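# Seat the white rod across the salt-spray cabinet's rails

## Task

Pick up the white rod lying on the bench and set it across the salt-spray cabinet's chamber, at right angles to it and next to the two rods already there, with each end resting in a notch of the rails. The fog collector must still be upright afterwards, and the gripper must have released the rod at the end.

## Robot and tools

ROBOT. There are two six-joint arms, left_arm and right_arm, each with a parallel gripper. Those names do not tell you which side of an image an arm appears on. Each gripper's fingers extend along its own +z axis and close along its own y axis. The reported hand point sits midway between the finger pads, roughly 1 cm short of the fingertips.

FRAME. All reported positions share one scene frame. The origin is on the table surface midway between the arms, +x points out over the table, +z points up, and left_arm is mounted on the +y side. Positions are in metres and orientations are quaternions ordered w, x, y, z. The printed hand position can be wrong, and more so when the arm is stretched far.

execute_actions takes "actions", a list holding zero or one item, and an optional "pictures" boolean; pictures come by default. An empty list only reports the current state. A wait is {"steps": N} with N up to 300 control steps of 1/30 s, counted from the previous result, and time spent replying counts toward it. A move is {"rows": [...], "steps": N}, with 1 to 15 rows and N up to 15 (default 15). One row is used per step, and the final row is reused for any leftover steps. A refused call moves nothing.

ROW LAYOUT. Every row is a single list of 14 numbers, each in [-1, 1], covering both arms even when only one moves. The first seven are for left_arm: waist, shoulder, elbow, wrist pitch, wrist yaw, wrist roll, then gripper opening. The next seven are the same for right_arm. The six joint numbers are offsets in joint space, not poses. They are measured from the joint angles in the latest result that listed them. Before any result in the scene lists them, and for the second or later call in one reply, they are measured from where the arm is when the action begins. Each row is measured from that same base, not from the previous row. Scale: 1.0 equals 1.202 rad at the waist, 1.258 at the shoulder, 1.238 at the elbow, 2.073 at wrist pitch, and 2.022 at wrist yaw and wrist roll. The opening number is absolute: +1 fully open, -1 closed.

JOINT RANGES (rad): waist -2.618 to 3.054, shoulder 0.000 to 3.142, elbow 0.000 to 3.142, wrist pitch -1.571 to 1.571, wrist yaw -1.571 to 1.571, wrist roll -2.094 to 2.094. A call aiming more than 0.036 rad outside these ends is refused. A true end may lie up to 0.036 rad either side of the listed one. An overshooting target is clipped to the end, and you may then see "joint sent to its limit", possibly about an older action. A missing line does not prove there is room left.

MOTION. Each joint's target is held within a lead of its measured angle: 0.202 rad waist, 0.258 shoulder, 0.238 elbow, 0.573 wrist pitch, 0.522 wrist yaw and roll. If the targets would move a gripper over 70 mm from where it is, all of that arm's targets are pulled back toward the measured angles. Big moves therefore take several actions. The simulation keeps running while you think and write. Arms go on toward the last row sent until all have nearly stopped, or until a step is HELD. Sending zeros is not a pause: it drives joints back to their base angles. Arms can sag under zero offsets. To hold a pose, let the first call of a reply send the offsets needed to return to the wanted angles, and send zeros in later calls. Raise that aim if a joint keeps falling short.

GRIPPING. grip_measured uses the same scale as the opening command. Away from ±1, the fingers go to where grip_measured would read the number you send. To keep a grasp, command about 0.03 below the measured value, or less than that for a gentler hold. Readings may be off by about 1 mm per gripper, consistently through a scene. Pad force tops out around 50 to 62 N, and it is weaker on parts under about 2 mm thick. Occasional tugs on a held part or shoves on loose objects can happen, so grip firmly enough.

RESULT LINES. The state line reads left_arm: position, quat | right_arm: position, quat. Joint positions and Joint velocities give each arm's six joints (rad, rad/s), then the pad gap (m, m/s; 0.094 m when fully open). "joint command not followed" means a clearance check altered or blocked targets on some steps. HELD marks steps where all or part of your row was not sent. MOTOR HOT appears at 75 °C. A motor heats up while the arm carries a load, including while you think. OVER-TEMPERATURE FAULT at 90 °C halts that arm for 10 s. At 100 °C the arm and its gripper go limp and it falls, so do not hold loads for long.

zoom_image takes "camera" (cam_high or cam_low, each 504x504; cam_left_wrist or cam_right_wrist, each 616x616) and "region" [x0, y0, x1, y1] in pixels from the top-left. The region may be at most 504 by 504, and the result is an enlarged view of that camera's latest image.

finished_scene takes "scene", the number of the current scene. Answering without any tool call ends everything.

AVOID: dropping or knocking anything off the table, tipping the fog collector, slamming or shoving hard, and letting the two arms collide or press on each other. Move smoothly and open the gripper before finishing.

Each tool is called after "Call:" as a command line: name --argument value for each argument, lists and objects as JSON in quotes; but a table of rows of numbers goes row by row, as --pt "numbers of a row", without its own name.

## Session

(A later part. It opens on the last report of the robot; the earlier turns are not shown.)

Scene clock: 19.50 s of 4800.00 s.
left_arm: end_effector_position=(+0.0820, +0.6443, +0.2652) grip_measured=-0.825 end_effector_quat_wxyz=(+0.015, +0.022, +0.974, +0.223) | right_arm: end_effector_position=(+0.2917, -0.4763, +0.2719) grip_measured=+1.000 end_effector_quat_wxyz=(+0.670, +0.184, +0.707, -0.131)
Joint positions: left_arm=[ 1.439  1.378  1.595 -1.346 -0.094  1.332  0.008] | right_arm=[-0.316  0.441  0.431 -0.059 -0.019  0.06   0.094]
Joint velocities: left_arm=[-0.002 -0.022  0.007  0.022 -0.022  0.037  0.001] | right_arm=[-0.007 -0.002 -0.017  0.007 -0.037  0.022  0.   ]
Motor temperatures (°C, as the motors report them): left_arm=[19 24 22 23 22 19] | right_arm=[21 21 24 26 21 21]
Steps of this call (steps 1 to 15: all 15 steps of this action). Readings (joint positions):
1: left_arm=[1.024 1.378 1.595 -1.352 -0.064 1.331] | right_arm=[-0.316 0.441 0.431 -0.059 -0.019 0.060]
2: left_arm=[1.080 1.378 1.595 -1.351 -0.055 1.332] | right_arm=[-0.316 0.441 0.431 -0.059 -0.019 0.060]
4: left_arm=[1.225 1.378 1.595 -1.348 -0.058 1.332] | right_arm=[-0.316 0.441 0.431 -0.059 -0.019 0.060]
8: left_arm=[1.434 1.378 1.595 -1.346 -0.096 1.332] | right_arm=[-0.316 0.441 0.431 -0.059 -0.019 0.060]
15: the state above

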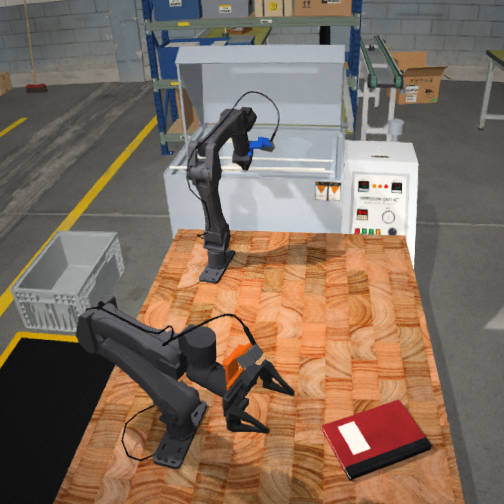

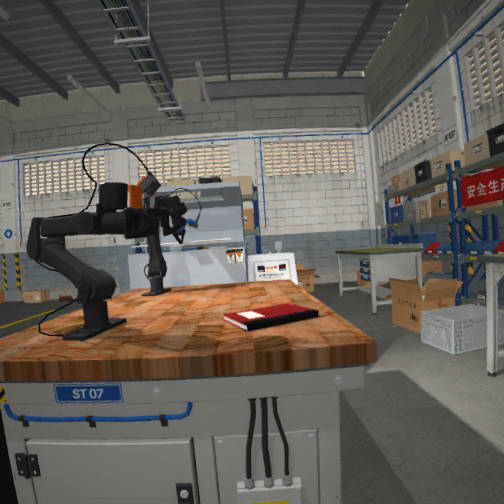

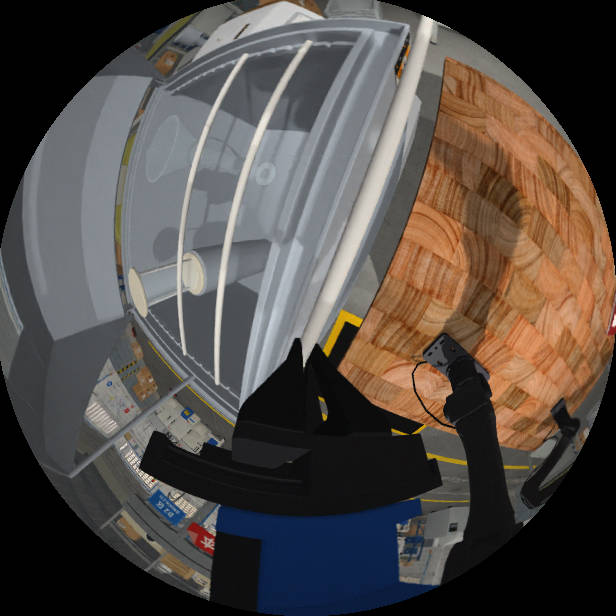

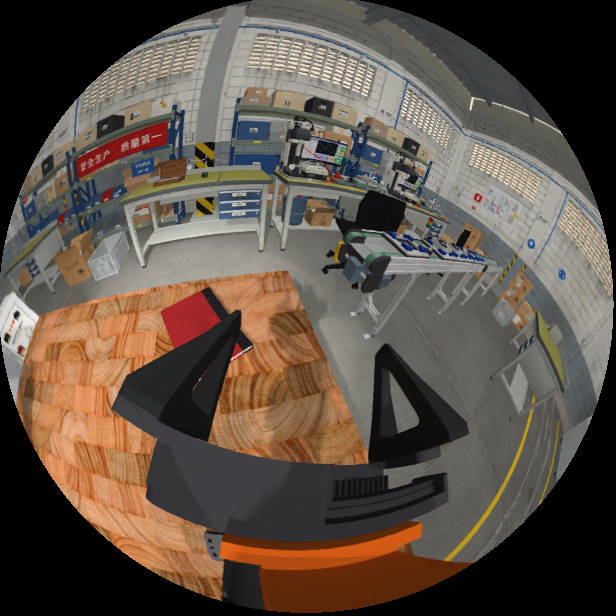

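Call:
execute_actions --actions '[{"rows":[[-0.016,0.1,0.09,0.085,-0.015,0,-0.86,0,0,0,0,0,0,1],[-0.016,0.1,0.09,0.085,-0.015,0,-0.86,0,0,0,0,0,0,1],[-0.016,0.1,0.09,0.085,-0.015,0,-0.86,0,0,0,0,0,0,1],[-0.016,0.1,0.09,0.085,-0.015,0,-0.86,0,0,0,0,0,0,1],[-0.016,0.205,0.1,0.085,-0.015,0,-0.86,0,0,0,0,0,0,1]]}]' --pictures false

Call:
execute_actions --actions '[{"steps":15}]'

Call:
zoom_image --camera "cam_high" --region '[165,125,355,195]'

Call:
zoom_image --camera "cam_left_wrist" --region '[240,0,480,120]'

Scene clock: 21.27 s of 4800.00 s.
left_arm: end_effector_position=(+0.1188, +0.7298, +0.2326) grip_measured=-0.828 end_effector_quat_wxyz=(+0.017, +0.035, +0.971, +0.235) | right_arm: end_effector_position=(+0.2917, -0.4763, +0.2719) grip_measured=+1.000 end_effector_quat_wxyz=(+0.670, +0.184, +0.707, -0.131)
Joint positions: left_arm=[ 1.412  1.65   1.7   -1.155 -0.102  1.333  0.008] | right_arm=[-0.316  0.441  0.431 -0.059 -0.019  0.06   0.094]
Joint velocities: left_arm=[ 0.027  0.002 -0.002 -0.066 -0.183 -0.007 -0.002] | right_arm=[-0.022  0.012  0.002 -0.007 -0.007 -0.007  0.   ]
Motor temperatures (°C, as the motors report them): left_arm=[19 24 22 23 22 19] | right_arm=[21 21 24 26 21 21]
Steps of this call (steps 1 to 15: the robot went on to your last target; steps 16 to 38: nothing new was sent; steps 39 to 53: all 15 steps of this action). Readings (joint positions):
39: left_arm=[1.431 1.397 1.608 -1.341 -0.066 1.332] | right_arm=[-0.316 0.441 0.431 -0.059 -0.019 0.060]
40: left_arm=[1.422 1.427 1.632 -1.318 -0.059 1.332] | right_arm=[-0.316 0.441 0.431 -0.059 -0.019 0.060]
42: left_arm=[1.410 1.492 1.660 -1.241 -0.049 1.332] | right_arm=[-0.316 0.441 0.431 -0.059 -0.019 0.060]
46: left_arm=[1.404 1.649 1.686 -1.170 -0.042 1.333] | right_arm=[-0.316 0.441 0.431 -0.059 -0.019 0.060]
53: the state above

Scene clock: 21.77 s of 4800.00 s.
left_arm: end_effector_position=(+0.1149, +0.7292, +0.2321) grip_measured=-0.828 end_effector_quat_wxyz=(+0.007, +0.033, +0.972, +0.234) | right_arm: end_effector_position=(+0.2917, -0.4763, +0.2719) grip_measured=+1.000 end_effector_quat_wxyz=(+0.670, +0.184, +0.707, -0.131)
Joint positions: left_arm=[ 1.412  1.65   1.7   -1.162 -0.122  1.333  0.008] | right_arm=[-0.316  0.441  0.431 -0.059 -0.019  0.06   0.094]
Joint velocities: left_arm=[-0.012 -0.007 -0.017 -0.066 -0.022 -0.037 -0.   ] | right_arm=[ 0.007 -0.022  0.002 -0.007 -0.066 -0.037  0.   ]
Motor temperatures (°C, as the motors report them): left_arm=[19 24 22 23 22 19] | right_arm=[21 21 24 26 21 21]
Steps of this call (steps 1 to 15: the robot went on to your last target). Readings (joint positions):
1: left_arm=[1.412 1.650 1.700 -1.156 -0.105 1.333] | right_arm=[-0.316 0.441 0.431 -0.059 -0.019 0.060]
2: left_arm=[1.412 1.650 1.700 -1.157 -0.109 1.333] | right_arm=[-0.316 0.441 0.431 -0.059 -0.019 0.060]
4: left_arm=[1.412 1.650 1.700 -1.160 -0.115 1.333] | right_arm=[-0.316 0.441 0.431 -0.059 -0.019 0.060]
8: left_arm=[1.412 1.650 1.700 -1.161 -0.119 1.333] | right_arm=[-0.316 0.441 0.431 -0.059 -0.019 0.060]
15: the state above

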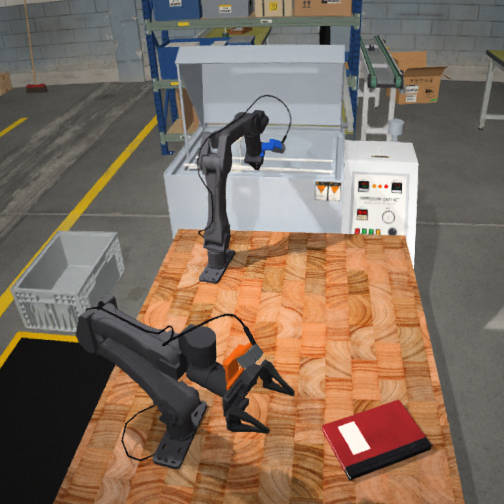

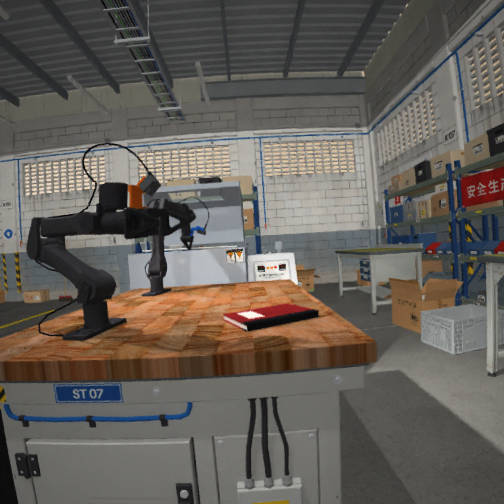

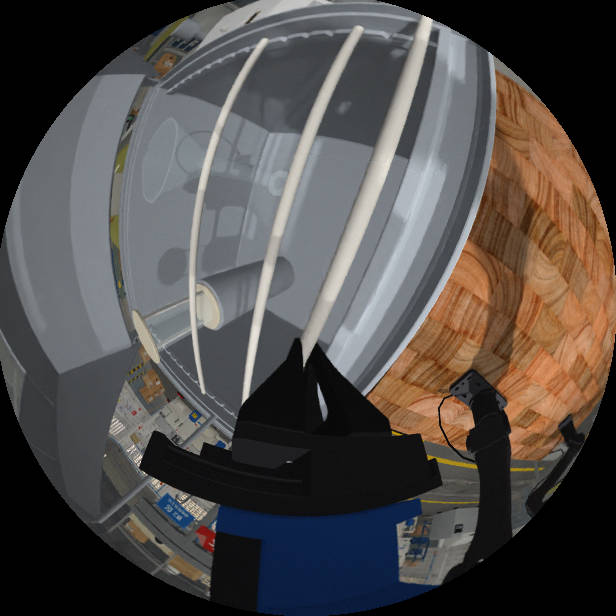

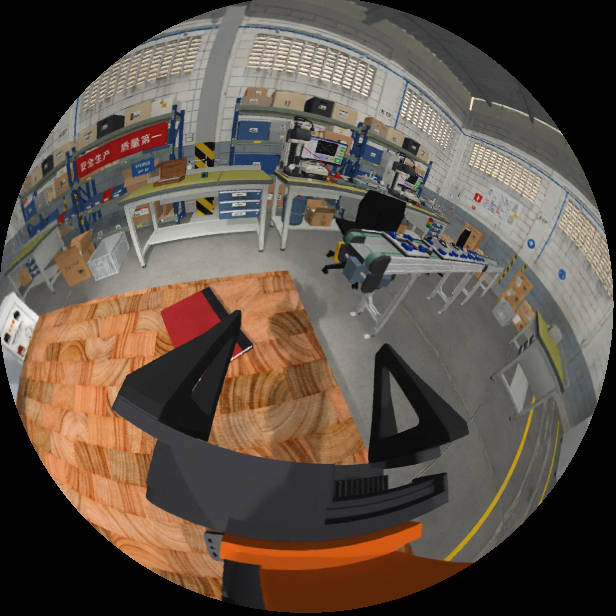

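Region (165, 125, 355, 195) of cam_high's 504x504 image, scaled by 2.653, with more detail than that image has; it fills the top 186 rows of this view, and the rest is white.

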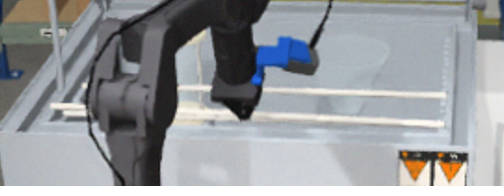

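Region (240, 0, 480, 120) of cam_left_wrist's 616x616 image, scaled by 2.100, with more detail than that image has.

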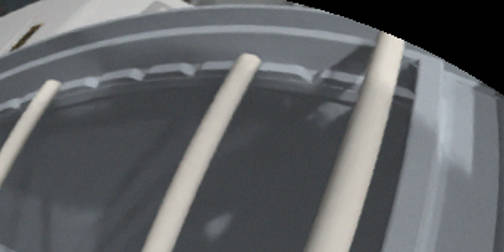

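Call:
execute_actions --actions '[{"rows":[[-0.025,0.03,0,0.012,0,-0.012,-0.86,0,0,0,0,0,0,1]]}]'

Call:
zoom_image --camera "cam_high" --region '[165,145,355,185]'

Call:
zoom_image --camera "cam_left_wrist" --region '[300,0,480,90]'

Call:
zoom_image --camera "cam_low" --region '[120,225,260,265]'

Scene clock: 23.53 s of 4800.00 s.
left_arm: end_effector_position=(+0.1256, +0.7332, +0.2209) grip_measured=-0.828 end_effector_quat_wxyz=(+0.008, +0.038, +0.974, +0.225) | right_arm: end_effector_position=(+0.2917, -0.4763, +0.2719) grip_measured=+1.000 end_effector_quat_wxyz=(+0.670, +0.184, +0.707, -0.131)
Joint positions: left_arm=[ 1.39   1.684  1.7   -1.148 -0.123  1.32   0.008] | right_arm=[-0.316  0.441  0.431 -0.059 -0.019  0.06   0.094]
Joint velocities: left_arm=[-0.002  0.002 -0.007 -0.022  0.037 -0.022  0.   ] | right_arm=[-0.012 -0.002 -0.002 -0.037  0.037  0.007  0.   ]
Motor temperatures (°C, as the motors report them): left_arm=[19 24 22 23 22 19] | right_arm=[21 21 24 26 21 21]
Steps of this call (steps 1 to 15: the robot went on to your last target; steps 16 to 38: nothing new was sent; steps 39 to 53: all 15 steps of this action). Readings (joint positions):
39: left_arm=[1.410 1.653 1.700 -1.162 -0.124 1.331] | right_arm=[-0.316 0.441 0.431 -0.059 -0.019 0.060]
40: left_arm=[1.407 1.656 1.700 -1.159 -0.124 1.329] | right_arm=[-0.316 0.441 0.431 -0.059 -0.019 0.060]
42: left_arm=[1.397 1.668 1.700 -1.155 -0.124 1.326] | right_arm=[-0.316 0.441 0.431 -0.059 -0.019 0.060]
46: left_arm=[1.390 1.684 1.700 -1.150 -0.123 1.321] | right_arm=[-0.316 0.441 0.431 -0.059 -0.019 0.060]
53: the state above

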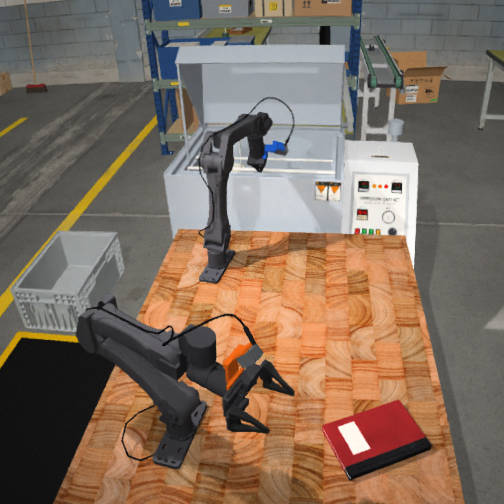

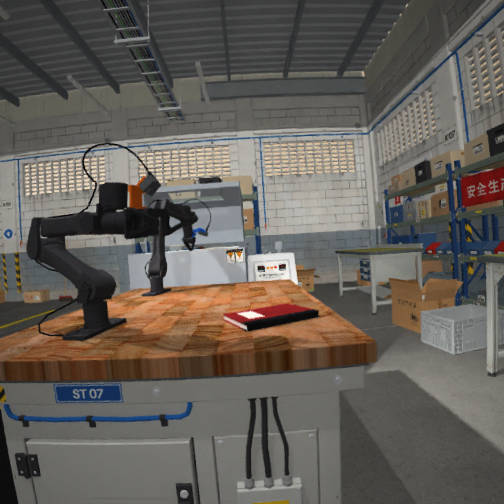

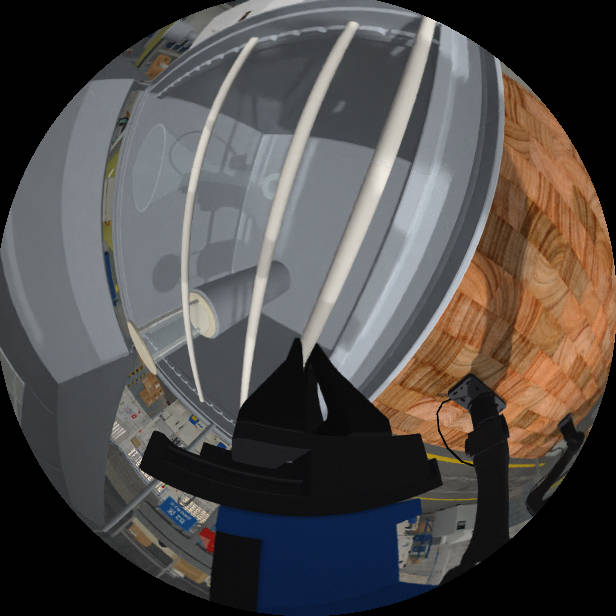

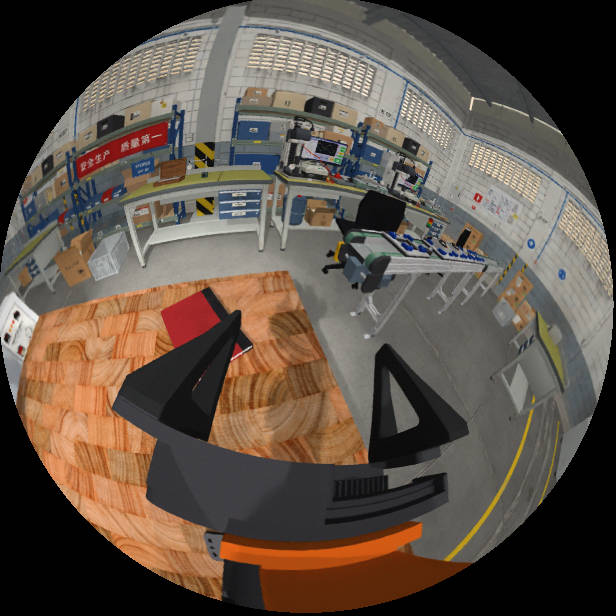

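Region (165, 145, 355, 185) of cam_high's 504x504 image, scaled by 2.653, with more detail than that image has; it fills the top 106 rows of this view, and the rest is white.

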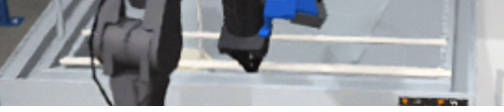

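Region (300, 0, 480, 90) of cam_left_wrist's 616x616 image, scaled by 2.800, with more detail than that image has.

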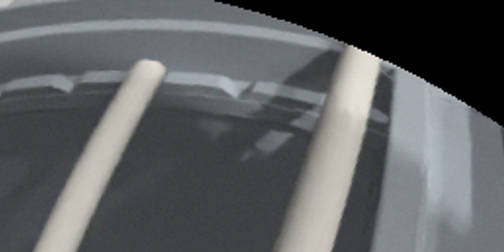

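Region (120, 225, 260, 265) of cam_low's 504x504 image, scaled by 3.600, with more detail than that image has; it fills the top 144 rows of this view, and the rest is white.

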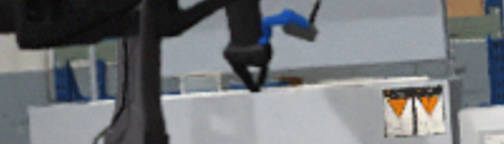

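Call:
execute_actions --actions '[{"rows":[[0.004,0.022,0.015,0.028,0,-0.02,-0.86,0,0,0,0,0,0,1]]}]'

Call:
zoom_image --camera "cam_high" --region '[165,145,355,185]'

Call:
zoom_image --camera "cam_left_wrist" --region '[300,0,480,90]'

Scene clock: 24.97 s of 4800.00 s.
left_arm: end_effector_position=(+0.1298, +0.7445, +0.2182) grip_measured=-0.828 end_effector_quat_wxyz=(+0.015, +0.023, +0.971, +0.237) | right_arm: end_effector_position=(+0.2917, -0.4763, +0.2719) grip_measured=+1.000 end_effector_quat_wxyz=(+0.670, +0.184, +0.707, -0.131)
Joint positions: left_arm=[ 1.39   1.704  1.7   -1.103 -0.123  1.291  0.008] | right_arm=[-0.316  0.441  0.431 -0.059 -0.019  0.06   0.094]
Joint velocities: left_arm=[ 0.007  0.007 -0.007 -0.022 -0.007  0.051 -0.002] | right_arm=[ 0.007 -0.002 -0.017 -0.007 -0.022  0.022  0.   ]
Motor temperatures (°C, as the motors report them): left_arm=[19 24 22 23 22 19] | right_arm=[21 21 24 26 21 21]
Steps of this call (steps 1 to 15: the robot went on to your last target; steps 16 to 28: nothing new was sent; steps 29 to 43: all 15 steps of this action). Readings (joint positions):
29: left_arm=[1.390 1.685 1.700 -1.144 -0.123 1.315] | right_arm=[-0.316 0.441 0.431 -0.059 -0.019 0.060]
30: left_arm=[1.390 1.687 1.700 -1.136 -0.123 1.310] | right_arm=[-0.316 0.441 0.431 -0.059 -0.019 0.060]
32: left_arm=[1.390 1.694 1.700 -1.122 -0.123 1.302] | right_arm=[-0.316 0.441 0.431 -0.059 -0.019 0.060]
36: left_arm=[1.390 1.704 1.700 -1.109 -0.123 1.295] | right_arm=[-0.316 0.441 0.431 -0.059 -0.019 0.060]
43: the state above

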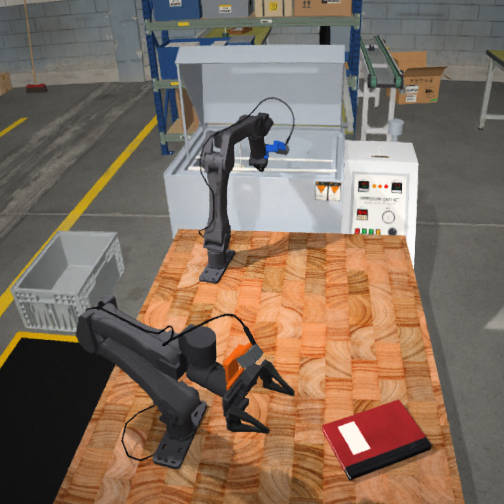

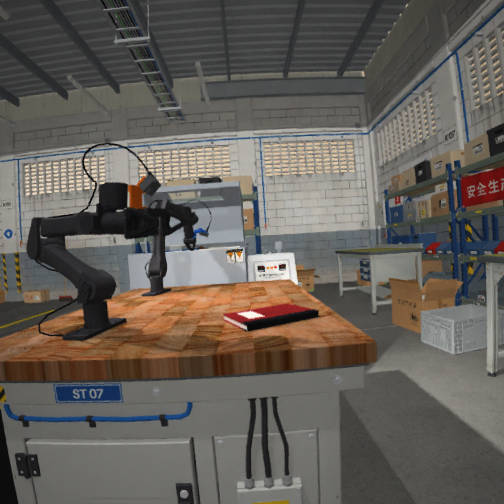

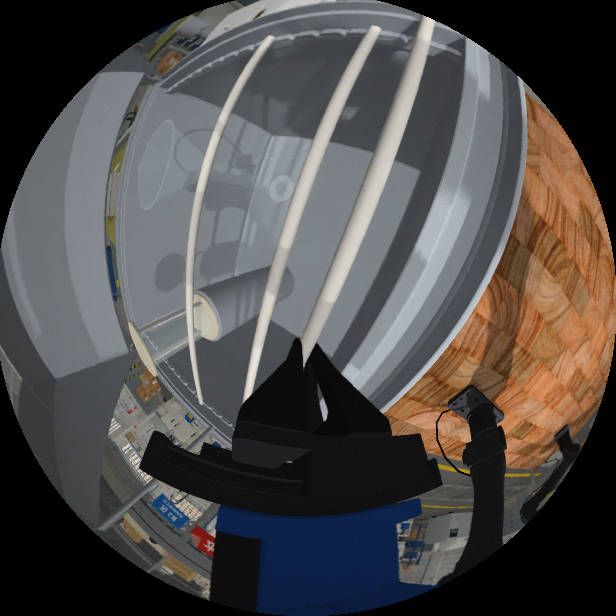

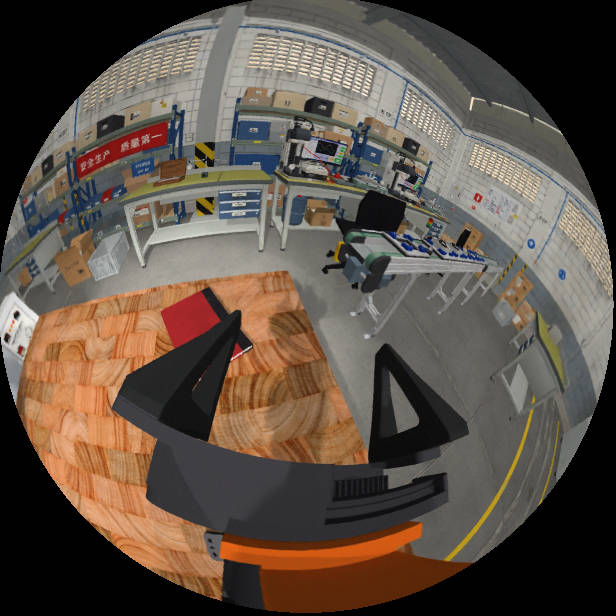

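Region (165, 145, 355, 185) of cam_high's 504x504 image, scaled by 2.653, with more detail than that image has; it fills the top 106 rows of this view, and the rest is white.

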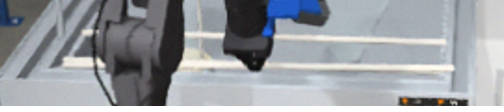

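Region (300, 0, 480, 90) of cam_left_wrist's 616x616 image, scaled by 2.800, with more detail than that image has.

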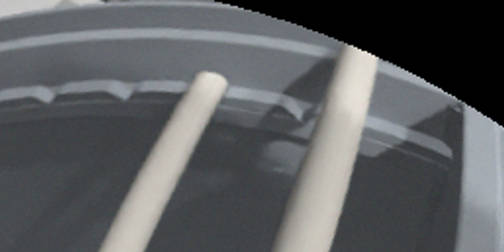

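Call:
execute_actions --actions '[{"rows":[[0.018,0.03,0.02,0.015,-0.012,0.02,-0.86,0,0,0,0,0,0,1]]}]'

Call:
zoom_image --camera "cam_high" --region '[165,145,355,185]'

Call:
zoom_image --camera "cam_left_wrist" --region '[300,0,480,90]'

Scene clock: 26.17 s of 4800.00 s.
left_arm: end_effector_position=(+0.1275, +0.7545, +0.2095) grip_measured=-0.828 end_effector_quat_wxyz=(+0.009, +0.030, +0.971, +0.236) | right_arm: end_effector_position=(+0.2917, -0.4763, +0.2719) grip_measured=+1.000 end_effector_quat_wxyz=(+0.670, +0.184, +0.707, -0.131)
Joint positions: left_arm=[ 1.402  1.734  1.7   -1.075 -0.126  1.319  0.008] | right_arm=[-0.316  0.441  0.431 -0.059 -0.019  0.06   0.094]
Joint velocities: left_arm=[ 0.002 -0.022  0.012  0.037 -0.022  0.007  0.002] | right_arm=[ 0.007 -0.012 -0.012  0.022 -0.051 -0.037  0.   ]
Motor temperatures (°C, as the motors report them): left_arm=[19 24 22 23 22 19] | right_arm=[21 21 24 27 21 21]
Steps of this call (steps 1 to 15: the robot went on to your last target; steps 16 to 21: nothing new was sent; steps 22 to 36: all 15 steps of this action). Readings (joint positions):
22: left_arm=[1.391 1.707 1.700 -1.100 -0.124 1.295] | right_arm=[-0.316 0.441 0.431 -0.059 -0.019 0.060]
23: left_arm=[1.393 1.710 1.700 -1.095 -0.125 1.301] | right_arm=[-0.316 0.441 0.431 -0.059 -0.019 0.060]
25: left_arm=[1.398 1.721 1.700 -1.088 -0.126 1.308] | right_arm=[-0.316 0.441 0.431 -0.059 -0.019 0.060]
29: left_arm=[1.402 1.734 1.700 -1.079 -0.126 1.315] | right_arm=[-0.316 0.441 0.431 -0.059 -0.019 0.060]
36: the state above

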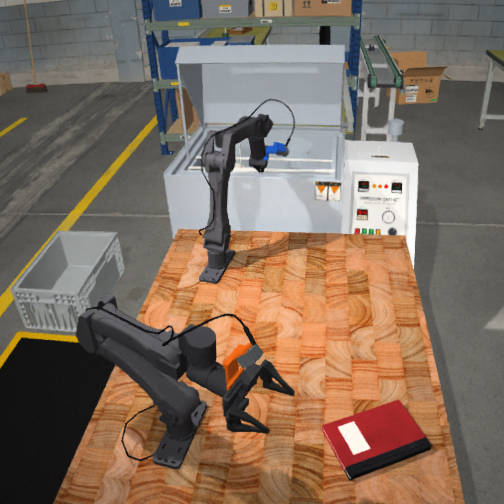

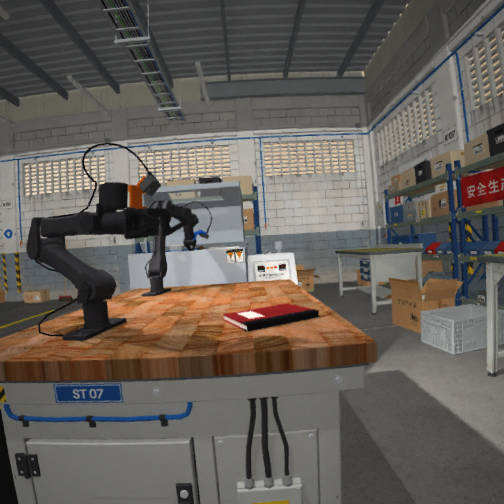

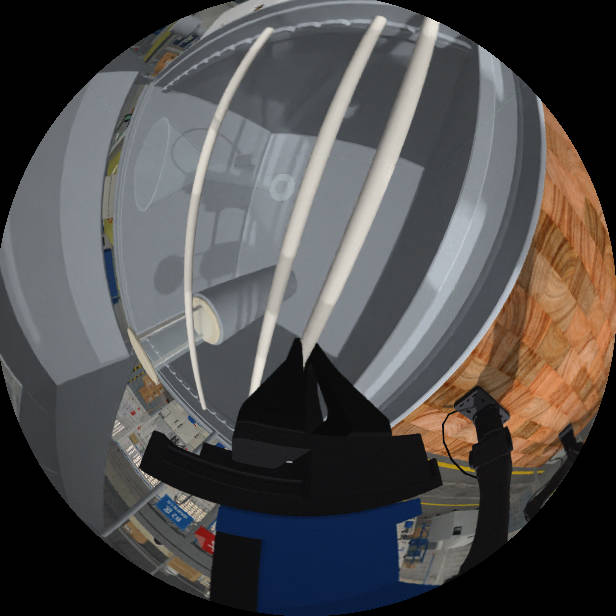

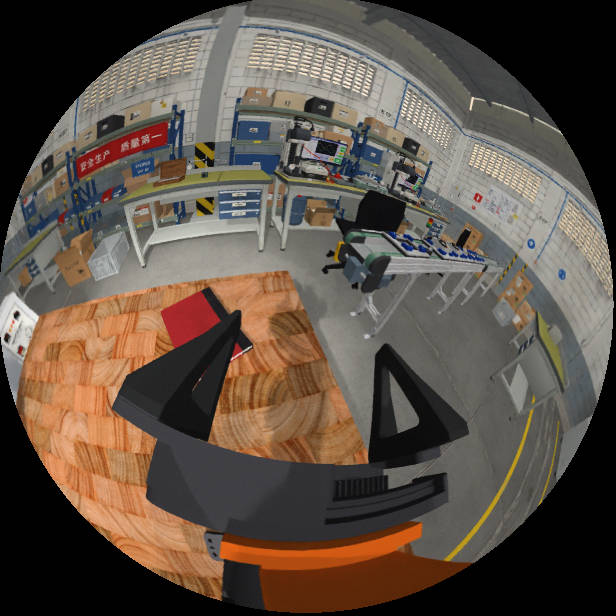

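Region (165, 145, 355, 185) of cam_high's 504x504 image, scaled by 2.653, with more detail than that image has; it fills the top 106 rows of this view, and the rest is white.

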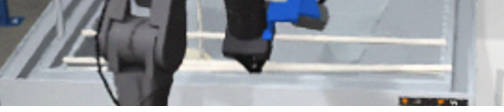

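Region (300, 0, 480, 90) of cam_left_wrist's 616x616 image, scaled by 2.800, with more detail than that image has.

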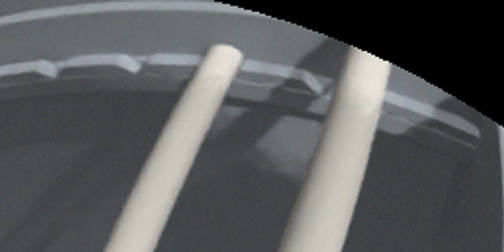

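Call:
execute_actions --actions '[{"rows":[[0.03,0.02,0.045,-0.005,-0.022,0.018,-0.86,0,0,0,0,0,0,1]]}]'

Call:
zoom_image --camera "cam_high" --region '[165,145,355,185]'

Call:
zoom_image --camera "cam_left_wrist" --region '[300,0,480,90]'

Scene clock: 27.53 s of 4800.00 s.
left_arm: end_effector_position=(+0.1237, +0.7617, +0.2130) grip_measured=-0.828 end_effector_quat_wxyz=(+0.009, +0.031, +0.970, +0.241) | right_arm: end_effector_position=(+0.2917, -0.4763, +0.2719) grip_measured=+1.000 end_effector_quat_wxyz=(+0.670, +0.184, +0.707, -0.131)
Joint positions: left_arm=[ 1.419  1.749  1.727 -1.075 -0.119  1.336  0.008] | right_arm=[-0.316  0.441  0.431 -0.059 -0.019  0.06   0.094]
Joint velocities: left_arm=[-0.002 -0.012 -0.002  0.022  0.022  0.066  0.001] | right_arm=[ 0.007  0.002 -0.002 -0.051 -0.007  0.007  0.   ]
Motor temperatures (°C, as the motors report them): left_arm=[19 24 22 23 22 19] | right_arm=[21 21 24 27 21 21]
Steps of this call (steps 1 to 15: the robot went on to your last target; steps 16 to 26: nothing new was sent; steps 27 to 41: all 15 steps of this action). Readings (joint positions):
27: left_arm=[1.404 1.736 1.705 -1.078 -0.126 1.323] | right_arm=[-0.316 0.441 0.431 -0.059 -0.019 0.060]
28: left_arm=[1.408 1.740 1.713 -1.079 -0.127 1.328] | right_arm=[-0.316 0.441 0.431 -0.059 -0.019 0.060]
30: left_arm=[1.418 1.745 1.725 -1.076 -0.121 1.333] | right_arm=[-0.316 0.441 0.431 -0.059 -0.019 0.060]
34: left_arm=[1.419 1.749 1.727 -1.075 -0.119 1.336] | right_arm=[-0.316 0.441 0.431 -0.059 -0.019 0.060]
41: the state above

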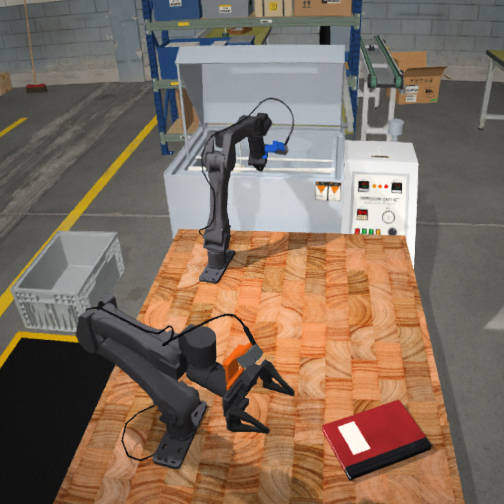

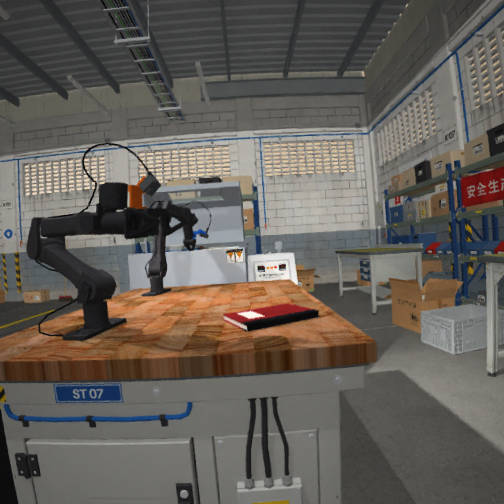

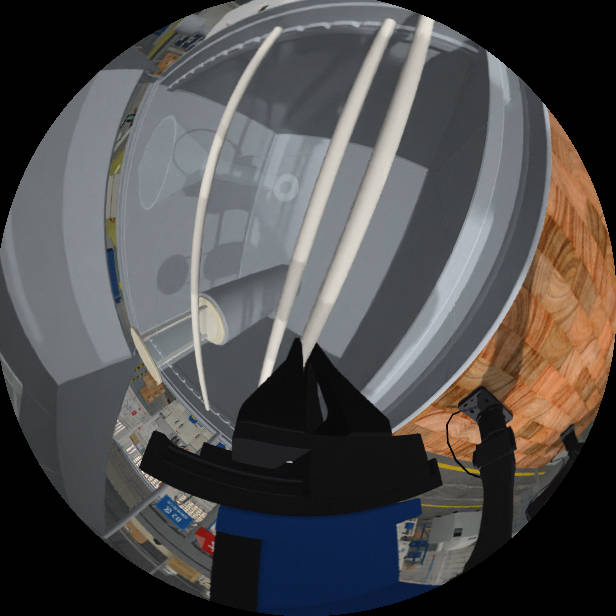

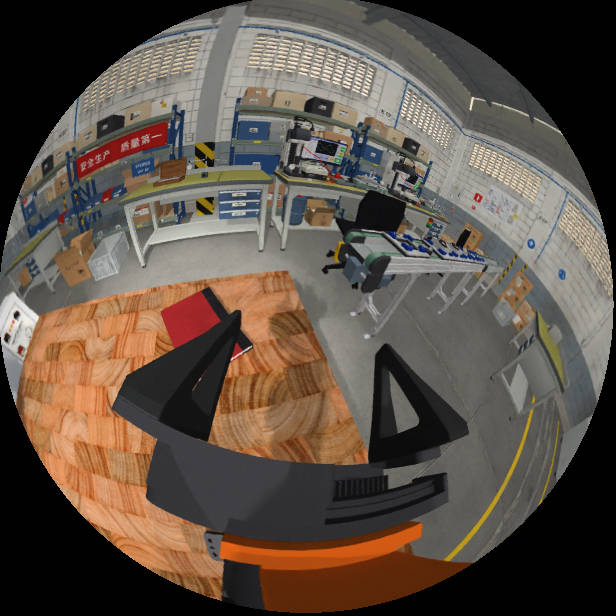

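Region (165, 145, 355, 185) of cam_high's 504x504 image, scaled by 2.653, with more detail than that image has; it fills the top 106 rows of this view, and the rest is white.

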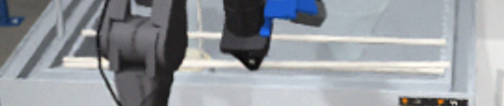

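Region (300, 0, 480, 90) of cam_left_wrist's 616x616 image, scaled by 2.800, with more detail than that image has.

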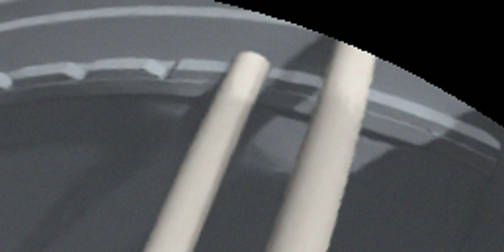

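Call:
execute_actions --actions '[{"rows":[[-0.012,-0.05,0,0,0,0,-0.86,0,0,0,0,0,0,1],[-0.012,-0.05,0,0,0,0,-0.86,0,0,0,0,0,0,1],[-0.012,-0.05,0,0,0,0,-0.86,0,0,0,0,0,0,1],[-0.012,-0.05,0,0,0,0,-0.86,0,0,0,0,0,0,1],[-0.012,-0.05,0,0,0,0,-0.86,0,0,0,0,0,0,1],[-0.012,-0.05,0,0,-0.025,0,-0.86,0,0,0,0,0,0,1],[-0.012,-0.05,0,0,-0.025,0,-0.86,0,0,0,0,0,0,1],[0,-0.05,0,0,-0.025,0,-0.86,0,0,0,0,0,0,1]]}]'

Call:
zoom_image --camera "cam_high" --region '[165,145,355,185]'

Call:
zoom_image --camera "cam_low" --region '[120,235,260,265]'

Scene clock: 29.20 s of 4800.00 s.
left_arm: end_effector_position=(+0.1169, +0.7585, +0.2330) grip_measured=-0.828 end_effector_quat_wxyz=(-0.003, +0.026, +0.963, +0.268) | right_arm: end_effector_position=(+0.2917, -0.4763, +0.2719) grip_measured=+1.000 end_effector_quat_wxyz=(+0.670, +0.184, +0.707, -0.131)
Joint positions: left_arm=[ 1.414  1.701  1.727 -1.075 -0.161  1.336  0.008] | right_arm=[-0.316  0.441  0.431 -0.059 -0.019  0.06   0.094]
Joint velocities: left_arm=[ 0.012  0.012 -0.012  0.007 -0.051 -0.022 -0.   ] | right_arm=[-0.007 -0.012  0.007 -0.007  0.022  0.066  0.   ]
Motor temperatures (°C, as the motors report them): left_arm=[19 24 23 23 22 19] | right_arm=[21 21 24 27 21 21]
Steps of this call (steps 1 to 15: the robot went on to your last target; steps 16 to 35: nothing new was sent; steps 36 to 50: all 15 steps of this action). Readings (joint positions):
36: left_arm=[1.418 1.745 1.727 -1.075 -0.118 1.336] | right_arm=[-0.316 0.441 0.431 -0.059 -0.019 0.060]
37: left_arm=[1.418 1.741 1.727 -1.075 -0.118 1.336] | right_arm=[-0.316 0.441 0.431 -0.059 -0.019 0.060]
39: left_arm=[1.417 1.724 1.727 -1.075 -0.118 1.336] | right_arm=[-0.316 0.441 0.431 -0.059 -0.019 0.060]
43: left_arm=[1.414 1.702 1.727 -1.075 -0.138 1.336] | right_arm=[-0.316 0.441 0.431 -0.059 -0.019 0.060]
50: the state above

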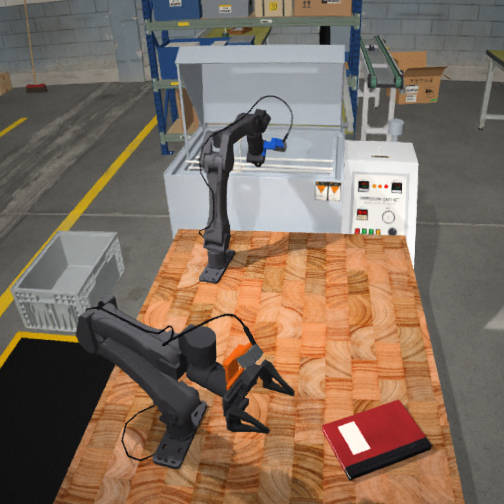

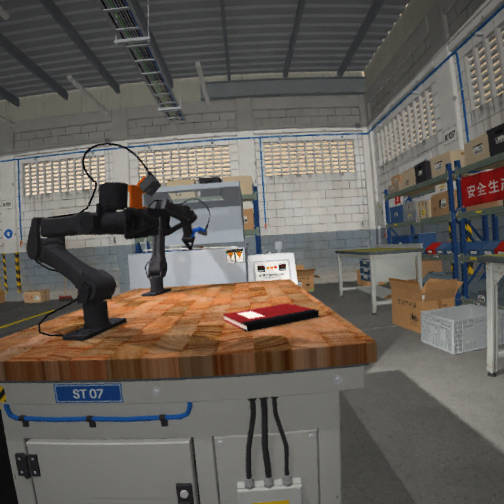

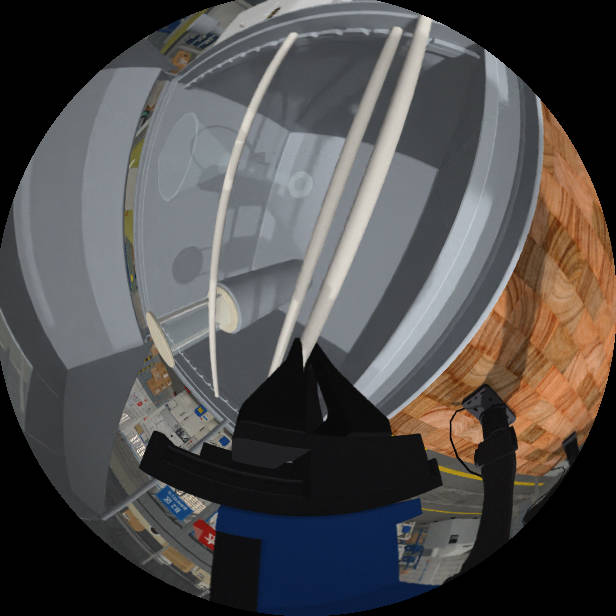

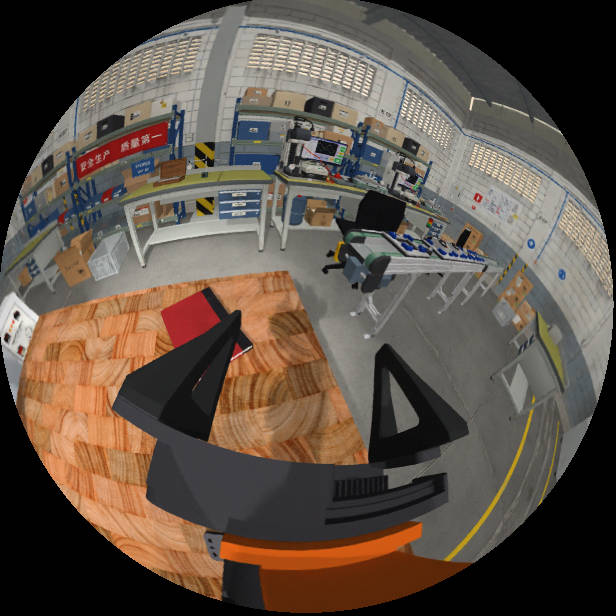

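Region (165, 145, 355, 185) of cam_high's 504x504 image, scaled by 2.653, with more detail than that image has; it fills the top 106 rows of this view, and the rest is white.

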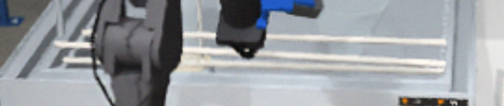

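Region (120, 235, 260, 265) of cam_low's 504x504 image, scaled by 3.600, with more detail than that image has; it fills the top 108 rows of this view, and the rest is white.

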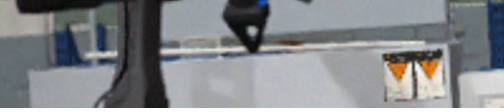

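Call:
execute_actions --actions '[{"rows":[[0,0,0,0,0.012,0.008,-0.86,0,0,0,0,0,0,1],[0,0,0,0,0.012,0.008,-0.86,0,0,0,0,0,0,1],[0,0.02,0,0,0.012,0.008,-0.86,0,0,0,0,0,0,1],[0,0.03,0,0,0.012,0.008,-0.86,0,0,0,0,0,0,1],[0,0.046,0,0,0.012,0.008,-0.86,0,0,0,0,0,0,1]]}]'

Call:
zoom_image --camera "cam_high" --region '[165,145,355,185]'

Call:
zoom_image --camera "cam_left_wrist" --region '[300,0,480,90]'

Scene clock: 30.33 s of 4800.00 s.
left_arm: end_effector_position=(+0.1184, +0.7639, +0.2108) grip_measured=-0.828 end_effector_quat_wxyz=(-0.012, +0.031, +0.969, +0.243) | right_arm: end_effector_position=(+0.2917, -0.4763, +0.2719) grip_measured=+1.000 end_effector_quat_wxyz=(+0.670, +0.184, +0.707, -0.131)
Joint positions: left_arm=[ 1.415  1.756  1.727 -1.075 -0.162  1.343  0.008] | right_arm=[-0.316  0.441  0.431 -0.059 -0.019  0.06   0.094]
Joint velocities: left_arm=[-0.012 -0.007 -0.002 -0.051 -0.007  0.022 -0.001] | right_arm=[-0.007 -0.012  0.007  0.022  0.022 -0.066  0.   ]
Motor temperatures (°C, as the motors report them): left_arm=[19 25 23 23 22 19] | right_arm=[21 21 24 27 21 21]
Steps of this call (steps 1 to 15: the robot went on to your last target; steps 16 to 19: nothing new was sent; steps 20 to 34: all 15 steps of this action). Readings (joint positions):
20: left_arm=[1.414 1.701 1.727 -1.075 -0.164 1.338] | right_arm=[-0.316 0.441 0.431 -0.059 -0.019 0.060]
21: left_arm=[1.414 1.701 1.727 -1.075 -0.161 1.340] | right_arm=[-0.316 0.441 0.431 -0.059 -0.019 0.060]
23: left_arm=[1.414 1.706 1.727 -1.075 -0.158 1.342] | right_arm=[-0.316 0.441 0.431 -0.059 -0.019 0.060]
27: left_arm=[1.414 1.738 1.727 -1.075 -0.161 1.342] | right_arm=[-0.316 0.441 0.431 -0.059 -0.019 0.060]
34: the state above

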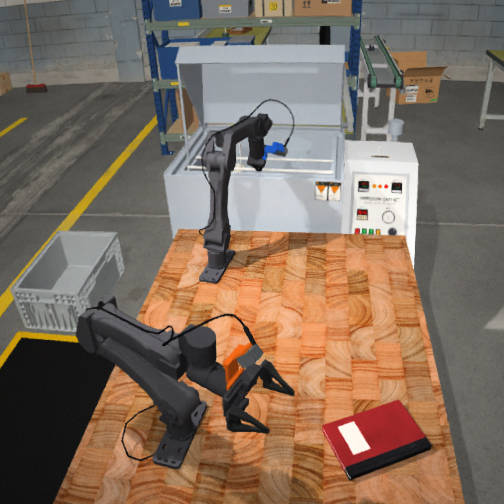

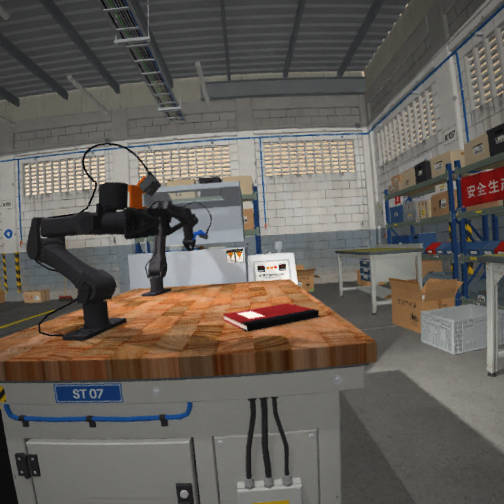

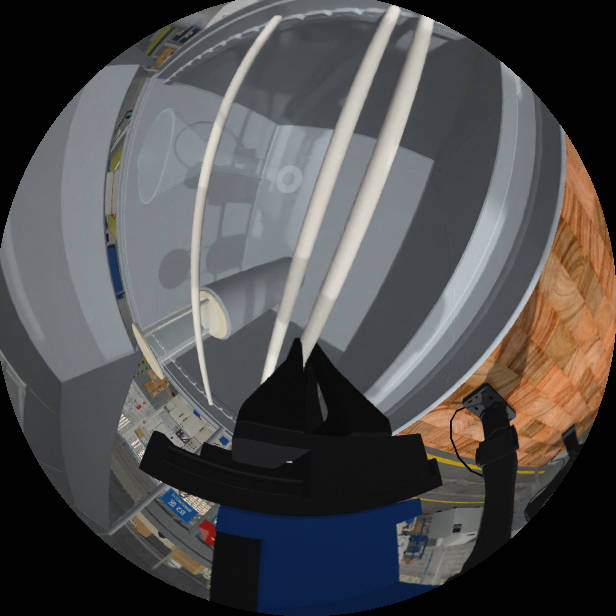

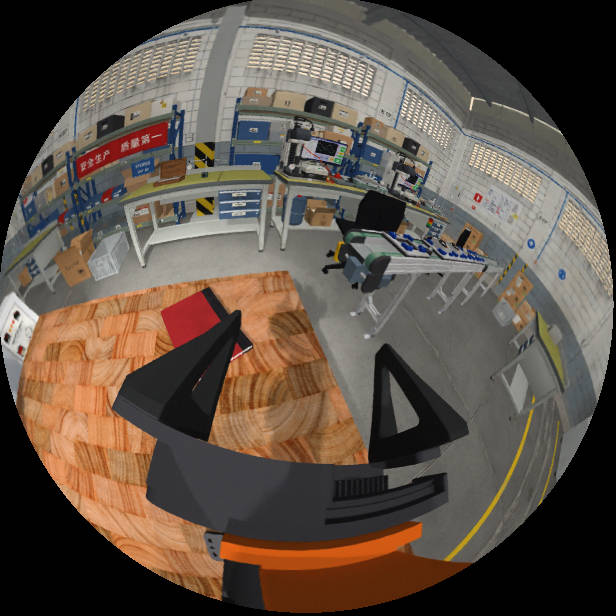

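Region (165, 145, 355, 185) of cam_high's 504x504 image, scaled by 2.653, with more detail than that image has; it fills the top 106 rows of this view, and the rest is white.

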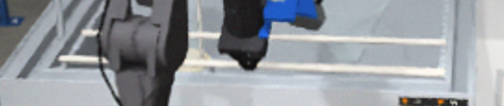

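Region (300, 0, 480, 90) of cam_left_wrist's 616x616 image, scaled by 2.800, with more detail than that image has.

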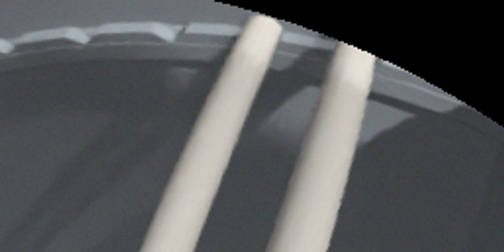

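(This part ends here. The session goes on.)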